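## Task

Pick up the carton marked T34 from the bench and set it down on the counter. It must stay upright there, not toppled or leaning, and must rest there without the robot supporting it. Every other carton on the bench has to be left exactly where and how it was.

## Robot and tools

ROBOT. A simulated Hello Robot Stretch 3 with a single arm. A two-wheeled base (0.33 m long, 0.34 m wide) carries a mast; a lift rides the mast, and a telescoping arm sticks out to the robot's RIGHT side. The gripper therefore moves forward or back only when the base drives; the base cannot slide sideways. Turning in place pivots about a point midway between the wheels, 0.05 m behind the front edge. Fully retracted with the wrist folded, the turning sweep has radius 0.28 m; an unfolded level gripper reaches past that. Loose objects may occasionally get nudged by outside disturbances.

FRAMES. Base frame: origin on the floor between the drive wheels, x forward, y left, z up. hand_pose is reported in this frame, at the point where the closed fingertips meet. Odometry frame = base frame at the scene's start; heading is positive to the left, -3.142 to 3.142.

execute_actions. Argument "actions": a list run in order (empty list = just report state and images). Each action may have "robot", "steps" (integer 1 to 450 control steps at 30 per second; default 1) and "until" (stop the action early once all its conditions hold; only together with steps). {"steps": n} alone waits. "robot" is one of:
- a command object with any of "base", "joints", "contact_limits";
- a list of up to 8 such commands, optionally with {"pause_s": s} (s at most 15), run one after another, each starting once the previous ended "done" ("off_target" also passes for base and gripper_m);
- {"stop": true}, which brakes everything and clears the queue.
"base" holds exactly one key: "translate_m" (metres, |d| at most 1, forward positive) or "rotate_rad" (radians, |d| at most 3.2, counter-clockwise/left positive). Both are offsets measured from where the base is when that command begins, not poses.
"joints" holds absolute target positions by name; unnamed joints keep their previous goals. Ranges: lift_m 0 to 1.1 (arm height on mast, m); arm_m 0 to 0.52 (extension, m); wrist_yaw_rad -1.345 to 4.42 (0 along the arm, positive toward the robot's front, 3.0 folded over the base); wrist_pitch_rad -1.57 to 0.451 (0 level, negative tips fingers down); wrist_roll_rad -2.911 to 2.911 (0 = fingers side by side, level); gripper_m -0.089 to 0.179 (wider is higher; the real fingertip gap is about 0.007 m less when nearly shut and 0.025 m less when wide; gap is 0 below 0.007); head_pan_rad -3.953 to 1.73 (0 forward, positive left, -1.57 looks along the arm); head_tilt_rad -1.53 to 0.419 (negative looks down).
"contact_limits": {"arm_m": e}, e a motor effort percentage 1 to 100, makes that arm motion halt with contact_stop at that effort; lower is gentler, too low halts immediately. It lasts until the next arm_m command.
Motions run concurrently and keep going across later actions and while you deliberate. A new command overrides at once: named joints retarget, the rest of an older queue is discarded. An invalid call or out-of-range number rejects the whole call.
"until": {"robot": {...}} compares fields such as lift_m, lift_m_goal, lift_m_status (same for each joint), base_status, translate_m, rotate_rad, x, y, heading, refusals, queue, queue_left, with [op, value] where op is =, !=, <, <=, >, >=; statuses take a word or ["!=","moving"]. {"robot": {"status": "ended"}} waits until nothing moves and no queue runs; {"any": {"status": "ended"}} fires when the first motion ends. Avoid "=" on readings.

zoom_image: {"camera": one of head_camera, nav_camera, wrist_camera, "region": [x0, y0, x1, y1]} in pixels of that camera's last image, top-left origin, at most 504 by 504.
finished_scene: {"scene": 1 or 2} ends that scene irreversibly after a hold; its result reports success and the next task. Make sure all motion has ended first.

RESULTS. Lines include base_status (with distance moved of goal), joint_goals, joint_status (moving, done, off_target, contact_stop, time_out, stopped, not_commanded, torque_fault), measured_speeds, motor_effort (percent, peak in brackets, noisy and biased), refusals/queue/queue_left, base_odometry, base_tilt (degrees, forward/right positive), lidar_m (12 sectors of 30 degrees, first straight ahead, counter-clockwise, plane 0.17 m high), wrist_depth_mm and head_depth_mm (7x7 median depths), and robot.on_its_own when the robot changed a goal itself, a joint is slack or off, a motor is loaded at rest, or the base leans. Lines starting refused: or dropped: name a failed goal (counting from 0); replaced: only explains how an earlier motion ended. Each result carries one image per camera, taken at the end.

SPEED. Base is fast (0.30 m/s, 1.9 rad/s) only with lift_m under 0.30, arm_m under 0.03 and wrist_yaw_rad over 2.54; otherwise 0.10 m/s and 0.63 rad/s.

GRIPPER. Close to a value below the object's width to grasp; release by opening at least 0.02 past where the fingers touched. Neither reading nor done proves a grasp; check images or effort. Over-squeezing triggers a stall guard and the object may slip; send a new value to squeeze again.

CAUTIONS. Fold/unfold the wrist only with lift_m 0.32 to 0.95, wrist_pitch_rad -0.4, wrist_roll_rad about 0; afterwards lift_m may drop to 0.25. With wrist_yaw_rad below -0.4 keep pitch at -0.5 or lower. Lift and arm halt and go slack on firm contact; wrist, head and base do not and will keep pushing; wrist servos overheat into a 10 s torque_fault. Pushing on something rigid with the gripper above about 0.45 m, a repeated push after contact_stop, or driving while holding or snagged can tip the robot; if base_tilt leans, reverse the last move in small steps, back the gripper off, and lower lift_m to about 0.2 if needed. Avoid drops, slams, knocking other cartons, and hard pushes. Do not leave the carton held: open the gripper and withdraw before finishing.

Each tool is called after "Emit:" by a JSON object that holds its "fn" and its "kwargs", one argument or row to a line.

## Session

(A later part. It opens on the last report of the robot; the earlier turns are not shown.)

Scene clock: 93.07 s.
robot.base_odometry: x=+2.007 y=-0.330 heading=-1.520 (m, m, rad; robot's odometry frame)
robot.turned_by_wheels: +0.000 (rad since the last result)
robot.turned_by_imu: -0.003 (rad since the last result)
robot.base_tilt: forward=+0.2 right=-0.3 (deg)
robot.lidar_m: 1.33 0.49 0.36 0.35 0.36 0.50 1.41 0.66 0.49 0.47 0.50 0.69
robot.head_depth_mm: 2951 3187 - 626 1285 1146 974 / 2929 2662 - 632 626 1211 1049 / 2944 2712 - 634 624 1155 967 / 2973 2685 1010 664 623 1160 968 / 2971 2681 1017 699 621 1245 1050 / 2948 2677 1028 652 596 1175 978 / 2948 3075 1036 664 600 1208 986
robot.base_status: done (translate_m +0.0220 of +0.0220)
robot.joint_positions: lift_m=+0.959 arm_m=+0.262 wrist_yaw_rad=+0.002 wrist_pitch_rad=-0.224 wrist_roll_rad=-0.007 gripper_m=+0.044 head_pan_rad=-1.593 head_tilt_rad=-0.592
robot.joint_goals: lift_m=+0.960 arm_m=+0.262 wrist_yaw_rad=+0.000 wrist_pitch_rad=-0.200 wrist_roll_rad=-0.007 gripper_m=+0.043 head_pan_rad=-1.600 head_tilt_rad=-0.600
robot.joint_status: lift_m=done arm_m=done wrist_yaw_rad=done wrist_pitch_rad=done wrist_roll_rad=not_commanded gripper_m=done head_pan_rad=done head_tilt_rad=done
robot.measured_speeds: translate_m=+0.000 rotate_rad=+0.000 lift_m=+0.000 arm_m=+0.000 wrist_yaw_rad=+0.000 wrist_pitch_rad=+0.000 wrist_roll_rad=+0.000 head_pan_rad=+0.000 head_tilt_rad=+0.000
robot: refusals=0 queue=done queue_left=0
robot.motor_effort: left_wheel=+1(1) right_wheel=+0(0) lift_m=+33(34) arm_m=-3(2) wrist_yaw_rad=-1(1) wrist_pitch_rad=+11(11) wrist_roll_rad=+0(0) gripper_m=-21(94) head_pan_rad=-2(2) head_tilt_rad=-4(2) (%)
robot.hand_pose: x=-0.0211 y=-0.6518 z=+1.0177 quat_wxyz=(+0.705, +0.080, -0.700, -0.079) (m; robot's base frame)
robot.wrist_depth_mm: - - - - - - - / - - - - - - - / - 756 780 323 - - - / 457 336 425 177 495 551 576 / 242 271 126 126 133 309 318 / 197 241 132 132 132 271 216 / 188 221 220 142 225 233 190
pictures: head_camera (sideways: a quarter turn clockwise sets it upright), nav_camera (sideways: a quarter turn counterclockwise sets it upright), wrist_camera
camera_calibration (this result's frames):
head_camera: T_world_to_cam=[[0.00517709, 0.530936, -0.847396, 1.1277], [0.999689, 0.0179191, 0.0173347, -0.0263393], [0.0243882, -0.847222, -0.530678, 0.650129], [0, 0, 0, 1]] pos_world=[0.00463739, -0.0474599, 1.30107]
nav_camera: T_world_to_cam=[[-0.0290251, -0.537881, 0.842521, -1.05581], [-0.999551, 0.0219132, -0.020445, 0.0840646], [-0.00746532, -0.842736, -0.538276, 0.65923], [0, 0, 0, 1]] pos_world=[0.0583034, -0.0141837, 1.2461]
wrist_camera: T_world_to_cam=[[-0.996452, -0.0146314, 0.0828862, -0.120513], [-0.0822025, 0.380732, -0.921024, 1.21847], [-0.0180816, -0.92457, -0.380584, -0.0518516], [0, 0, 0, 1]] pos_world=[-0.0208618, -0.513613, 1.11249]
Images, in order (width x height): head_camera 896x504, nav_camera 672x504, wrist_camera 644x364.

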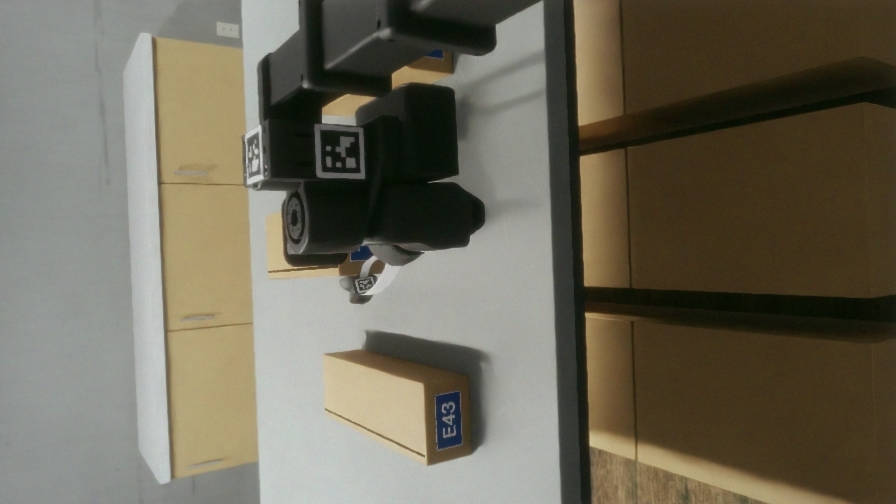

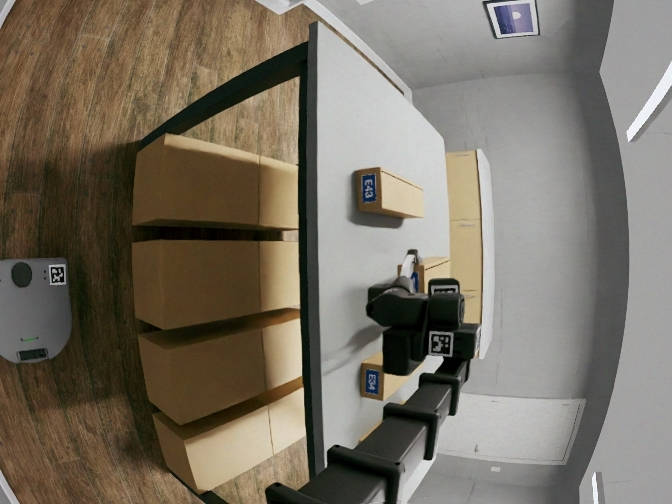

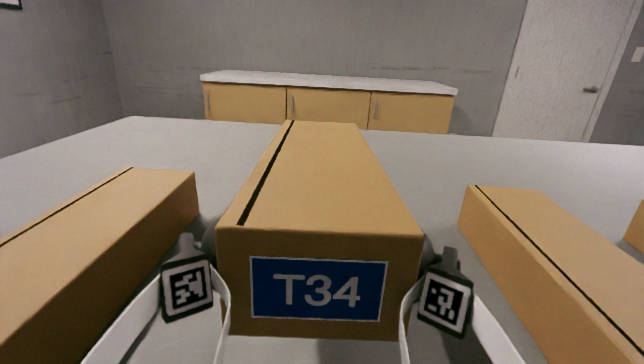

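Emit:
{"fn": "execute_actions", "kwargs": {
  "actions": [
    {"robot":[{"joints":{"lift_m":1.0}},{"base":{"translate_m":0.92},"joints":{"arm_m":0,"lift_m":1.05,"head_pan_rad":0}},{"base":{"rotate_rad":-1.6}},{"base":{"translate_m":1}},{"base":{"translate_m":0.6}},{"base":{"rotate_rad":-0.6}},{"base":{"translate_m":0.65}},{"base":{"rotate_rad":2.21},"joints":{"head_pan_rad":-1.35}}],"steps":450},
    {"steps":450},
    {"steps":450},
    {"steps":450,"until":{"robot":{"status":"ended"}}}
  ]
}}

Scene clock: 145.53 s.
robot.base_odometry: x=-0.090 y=-0.928 heading=-1.510 (m, m, rad; robot's odometry frame)
robot.turned_by_wheels: +0.010 (rad since the last result)
robot.turned_by_imu: +0.014 (rad since the last result)
robot.base_tilt: forward=+0.2 right=-0.3 (deg)
robot.lidar_m: 1.41 1.40 1.97 0.76 0.79 1.11 2.99 0.93 0.69 0.66 0.69 1.45
robot.head_depth_mm: 1040 1147 - - - - - / 1061 1176 492 357 857 992 1173 / 1091 1208 1002 776 863 1023 1197 / 1121 1250 1017 792 899 1078 1230 / 1153 1285 1396 812 946 1366 1237 / 1185 1314 1499 1717 1850 1482 1236 / 1223 1367 1559 1794 1860 1484 1240
robot.base_status: done (rotate_rad +2.2099 of +2.2100)
robot.joint_positions: lift_m=+1.049 arm_m=+0.001 wrist_yaw_rad=+0.001 wrist_pitch_rad=-0.225 wrist_roll_rad=-0.007 gripper_m=+0.047 head_pan_rad=-1.343 head_tilt_rad=-0.592
robot.joint_goals: lift_m=+1.050 arm_m=+0.000 wrist_yaw_rad=+0.000 wrist_pitch_rad=-0.200 wrist_roll_rad=-0.007 gripper_m=+0.046 head_pan_rad=-1.350 head_tilt_rad=-0.600
robot.joint_status: lift_m=done arm_m=done wrist_yaw_rad=done wrist_pitch_rad=done wrist_roll_rad=not_commanded gripper_m=done head_pan_rad=done head_tilt_rad=done
robot.measured_speeds: translate_m=+0.000 rotate_rad=+0.000 lift_m=+0.000 arm_m=+0.000 wrist_yaw_rad=+0.000 wrist_pitch_rad=+0.000 wrist_roll_rad=+0.000 head_pan_rad=+0.000 head_tilt_rad=+0.000
robot: refusals=0 queue=done queue_left=0
robot.on_its_own: gripper_m is held at +0.046, not at your +0.040, by its stall guard, which is not easing now
robot.motor_effort: left_wheel=-3(6) right_wheel=+3(5) lift_m=+32(34) arm_m=-3(3) wrist_yaw_rad=-1(2) wrist_pitch_rad=+11(11) wrist_roll_rad=+0(0) gripper_m=-19(20) head_pan_rad=-3(34) head_tilt_rad=-2(3) (%)
robot.hand_pose: x=-0.0211 y=-0.3905 z=+1.1075 quat_wxyz=(+0.705, +0.080, -0.700, -0.079) (m; robot's base frame)
robot.wrist_depth_mm: 977 976 950 962 951 922 923 / - - - - - - 955 / - - - 324 - - - / - - 664 176 731 828 848 / - 512 126 126 133 567 591 / - 553 132 132 132 488 481 / - 599 583 142 560 547 542
pictures: head_camera (sideways: a quarter turn clockwise sets it upright), nav_camera (sideways: a quarter turn counterclockwise sets it upright), wrist_camera
camera_calibration (this result's frames):
head_camera: T_world_to_cam=[[-0.126395, 0.515806, -0.84733, 1.12841], [0.964162, 0.264747, 0.0173397, -0.026129], [0.233272, -0.814772, -0.530783, 0.648991], [0, 0, 0, 1]] pos_world=[0.0164275, -0.0463456, 1.30107]
nav_camera: T_world_to_cam=[[0.105008, -0.528436, 0.842454, -1.05654], [-0.973885, -0.226119, -0.0204451, 0.0839081], [0.201299, -0.818307, -0.53838, 0.658092], [0, 0, 0, 1]] pos_world=[0.0601881, -0.000817364, 1.2461]
wrist_camera: T_world_to_cam=[[-0.996454, -0.0144868, 0.0828773, -0.12412], [-0.0821264, 0.381388, -0.92076, 1.2017], [-0.0182696, -0.924301, -0.381226, 0.224713], [0, 0, 0, 1]] pos_world=[-0.0208834, -0.25241, 1.20243]
Images, in order (width x height): head_camera 896x504, nav_camera 672x504, wrist_camera 644x364.

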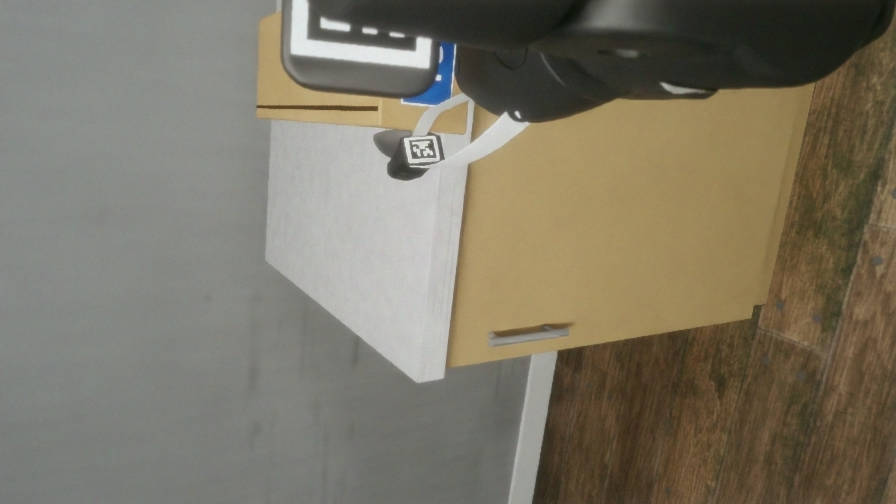

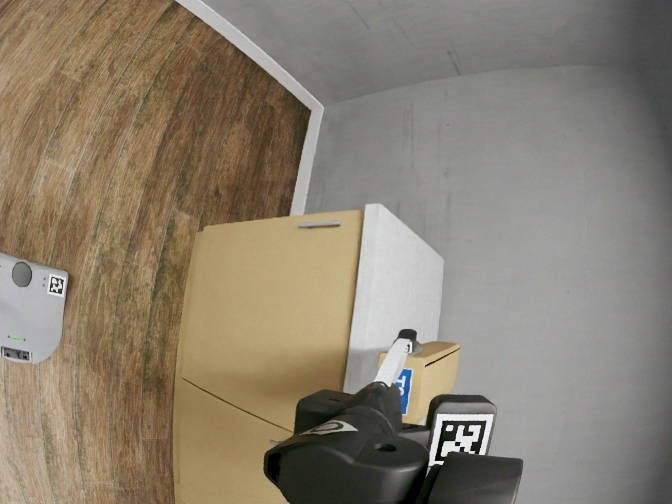

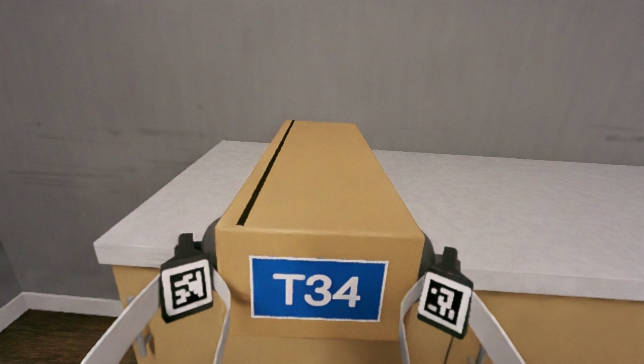

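Depths match the bench height (about 1002/1017).

Emit:
{"fn": "execute_actions", "kwargs": {
  "actions": [
    {"robot":[{"joints":{"arm_m":0.43,"lift_m":0.94}},{"joints":{"lift_m":0.888}}],"steps":300,"until":{"robot":{"status":"ended"}}},
    {"robot":[{"joints":{"gripper_m":0.14}},{"joints":{"arm_m":0.3}}],"steps":150,"until":{"robot":{"status":"ended"}}}
  ]
}}

Emit:
{"fn": "finished_scene", "kwargs": {
  "scene": 2
}}

Scene clock: 160.07 s.
robot.base_odometry: x=-0.090 y=-0.928 heading=-1.510 (m, m, rad; robot's odometry frame)
robot.turned_by_wheels: +0.000 (rad since the last result)
robot.turned_by_imu: -0.003 (rad since the last result)
robot.base_tilt: forward=+0.2 right=-0.3 (deg)
robot.lidar_m: 1.40 1.39 1.96 0.76 0.79 1.11 2.99 0.93 0.69 0.66 0.69 1.44
robot.head_depth_mm: 1035 1144 1048 - 811 941 1160 / 1062 1172 938 757 838 979 1168 / 1091 1203 1008 766 866 1025 1195 / 1123 1242 1011 790 899 1073 1224 / 1151 1278 1394 810 941 1359 1234 / 1187 1324 1510 1729 1839 1486 1237 / 1214 1362 1557 1799 1860 1488 1239
robot.base_status: done (rotate_rad +2.2099 of +2.2100)
robot.joint_positions: lift_m=+0.889 arm_m=+0.300 wrist_yaw_rad=+0.001 wrist_pitch_rad=-0.220 wrist_roll_rad=-0.007 gripper_m=+0.140 head_pan_rad=-1.343 head_tilt_rad=-0.593
robot.joint_goals: lift_m=+0.888 arm_m=+0.300 wrist_yaw_rad=+0.000 wrist_pitch_rad=-0.200 wrist_roll_rad=-0.007 gripper_m=+0.140 head_pan_rad=-1.350 head_tilt_rad=-0.600
robot.joint_status: lift_m=done arm_m=done wrist_yaw_rad=done wrist_pitch_rad=done wrist_roll_rad=not_commanded gripper_m=done head_pan_rad=done head_tilt_rad=done
robot.measured_speeds: translate_m=+0.000 rotate_rad=+0.000 lift_m=+0.000 arm_m=+0.000 wrist_yaw_rad=+0.000 wrist_pitch_rad=+0.000 wrist_roll_rad=+0.000 head_pan_rad=+0.000 head_tilt_rad=+0.000
robot: refusals=0 queue=done queue_left=0
robot.motor_effort: left_wheel=-2(3) right_wheel=+3(3) lift_m=+12(33) arm_m=-3(1) wrist_yaw_rad=-1(2) wrist_pitch_rad=+9(12) wrist_roll_rad=+0(0) gripper_m=+0(82) head_pan_rad=-3(3) head_tilt_rad=-3(3) (%)
robot.hand_pose: x=-0.0211 y=-0.6901 z=+0.9478 quat_wxyz=(+0.705, +0.079, -0.700, -0.077) (m; robot's base frame)
robot.wrist_depth_mm: 722 698 681 693 667 658 640 / 760 745 734 714 703 691 693 / 793 506 531 321 601 658 716 / 304 315 327 256 353 370 390 / 225 242 236 243 252 262 265 / 178 - 185 189 194 200 202 / - 149 152 154 158 154 163
pictures: head_camera (sideways: a quarter turn clockwise sets it upright), nav_camera (sideways: a quarter turn counterclockwise sets it upright), wrist_camera
camera_calibration (this result's frames):
head_camera: T_world_to_cam=[[-0.126322, 0.515831, -0.847326, 1.12841], [0.9642, 0.264607, 0.01734, -0.0261297], [0.233153, -0.814802, -0.53079, 0.649], [0, 0, 0, 1]] pos_world=[0.0164207, -0.0463471, 1.30107]
nav_camera: T_world_to_cam=[[0.104932, -0.528458, 0.84245, -1.05653], [-0.973918, -0.225977, -0.0204451, 0.0839083], [0.201179, -0.818332, -0.538387, 0.658102], [0, 0, 0, 1]] pos_world=[0.0601879, -0.000824786, 1.2461]
wrist_camera: T_world_to_cam=[[-0.996455, -0.0140638, 0.082939, -0.114992], [-0.0821106, 0.37696, -0.922583, 1.16754], [-0.0182896, -0.926123, -0.376778, -0.11858], [0, 0, 0, 1]] pos_world=[-0.0208861, -0.551553, 1.04201]
Images, in order (width x height): head_camera 896x504, nav_camera 672x504, wrist_camera 644x364.

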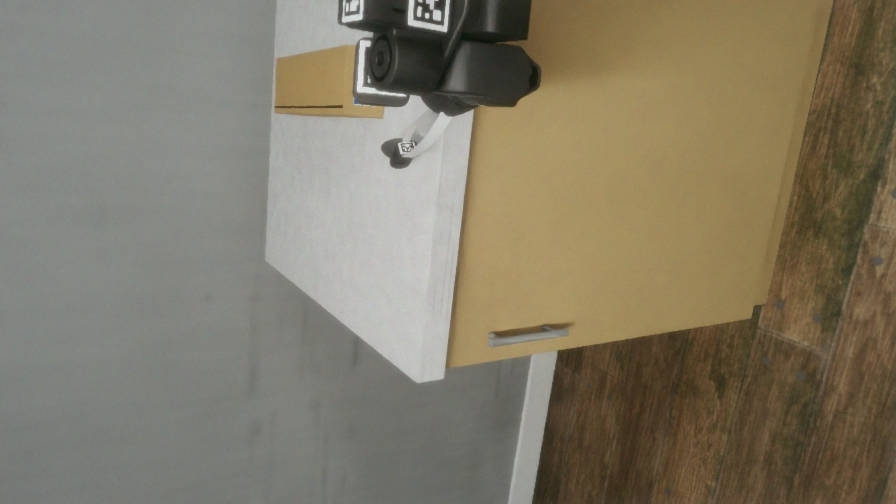

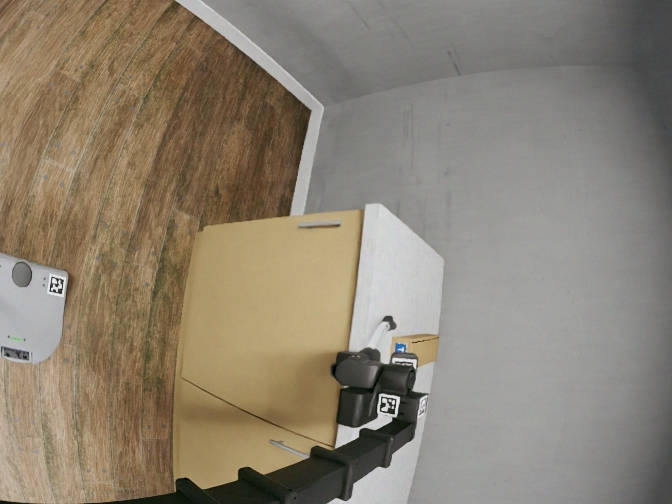

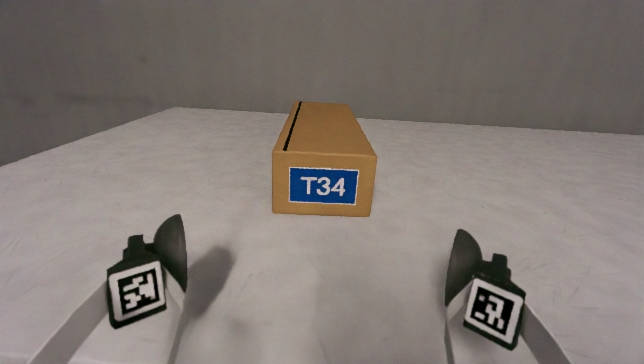

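The scene is finished: the task was done.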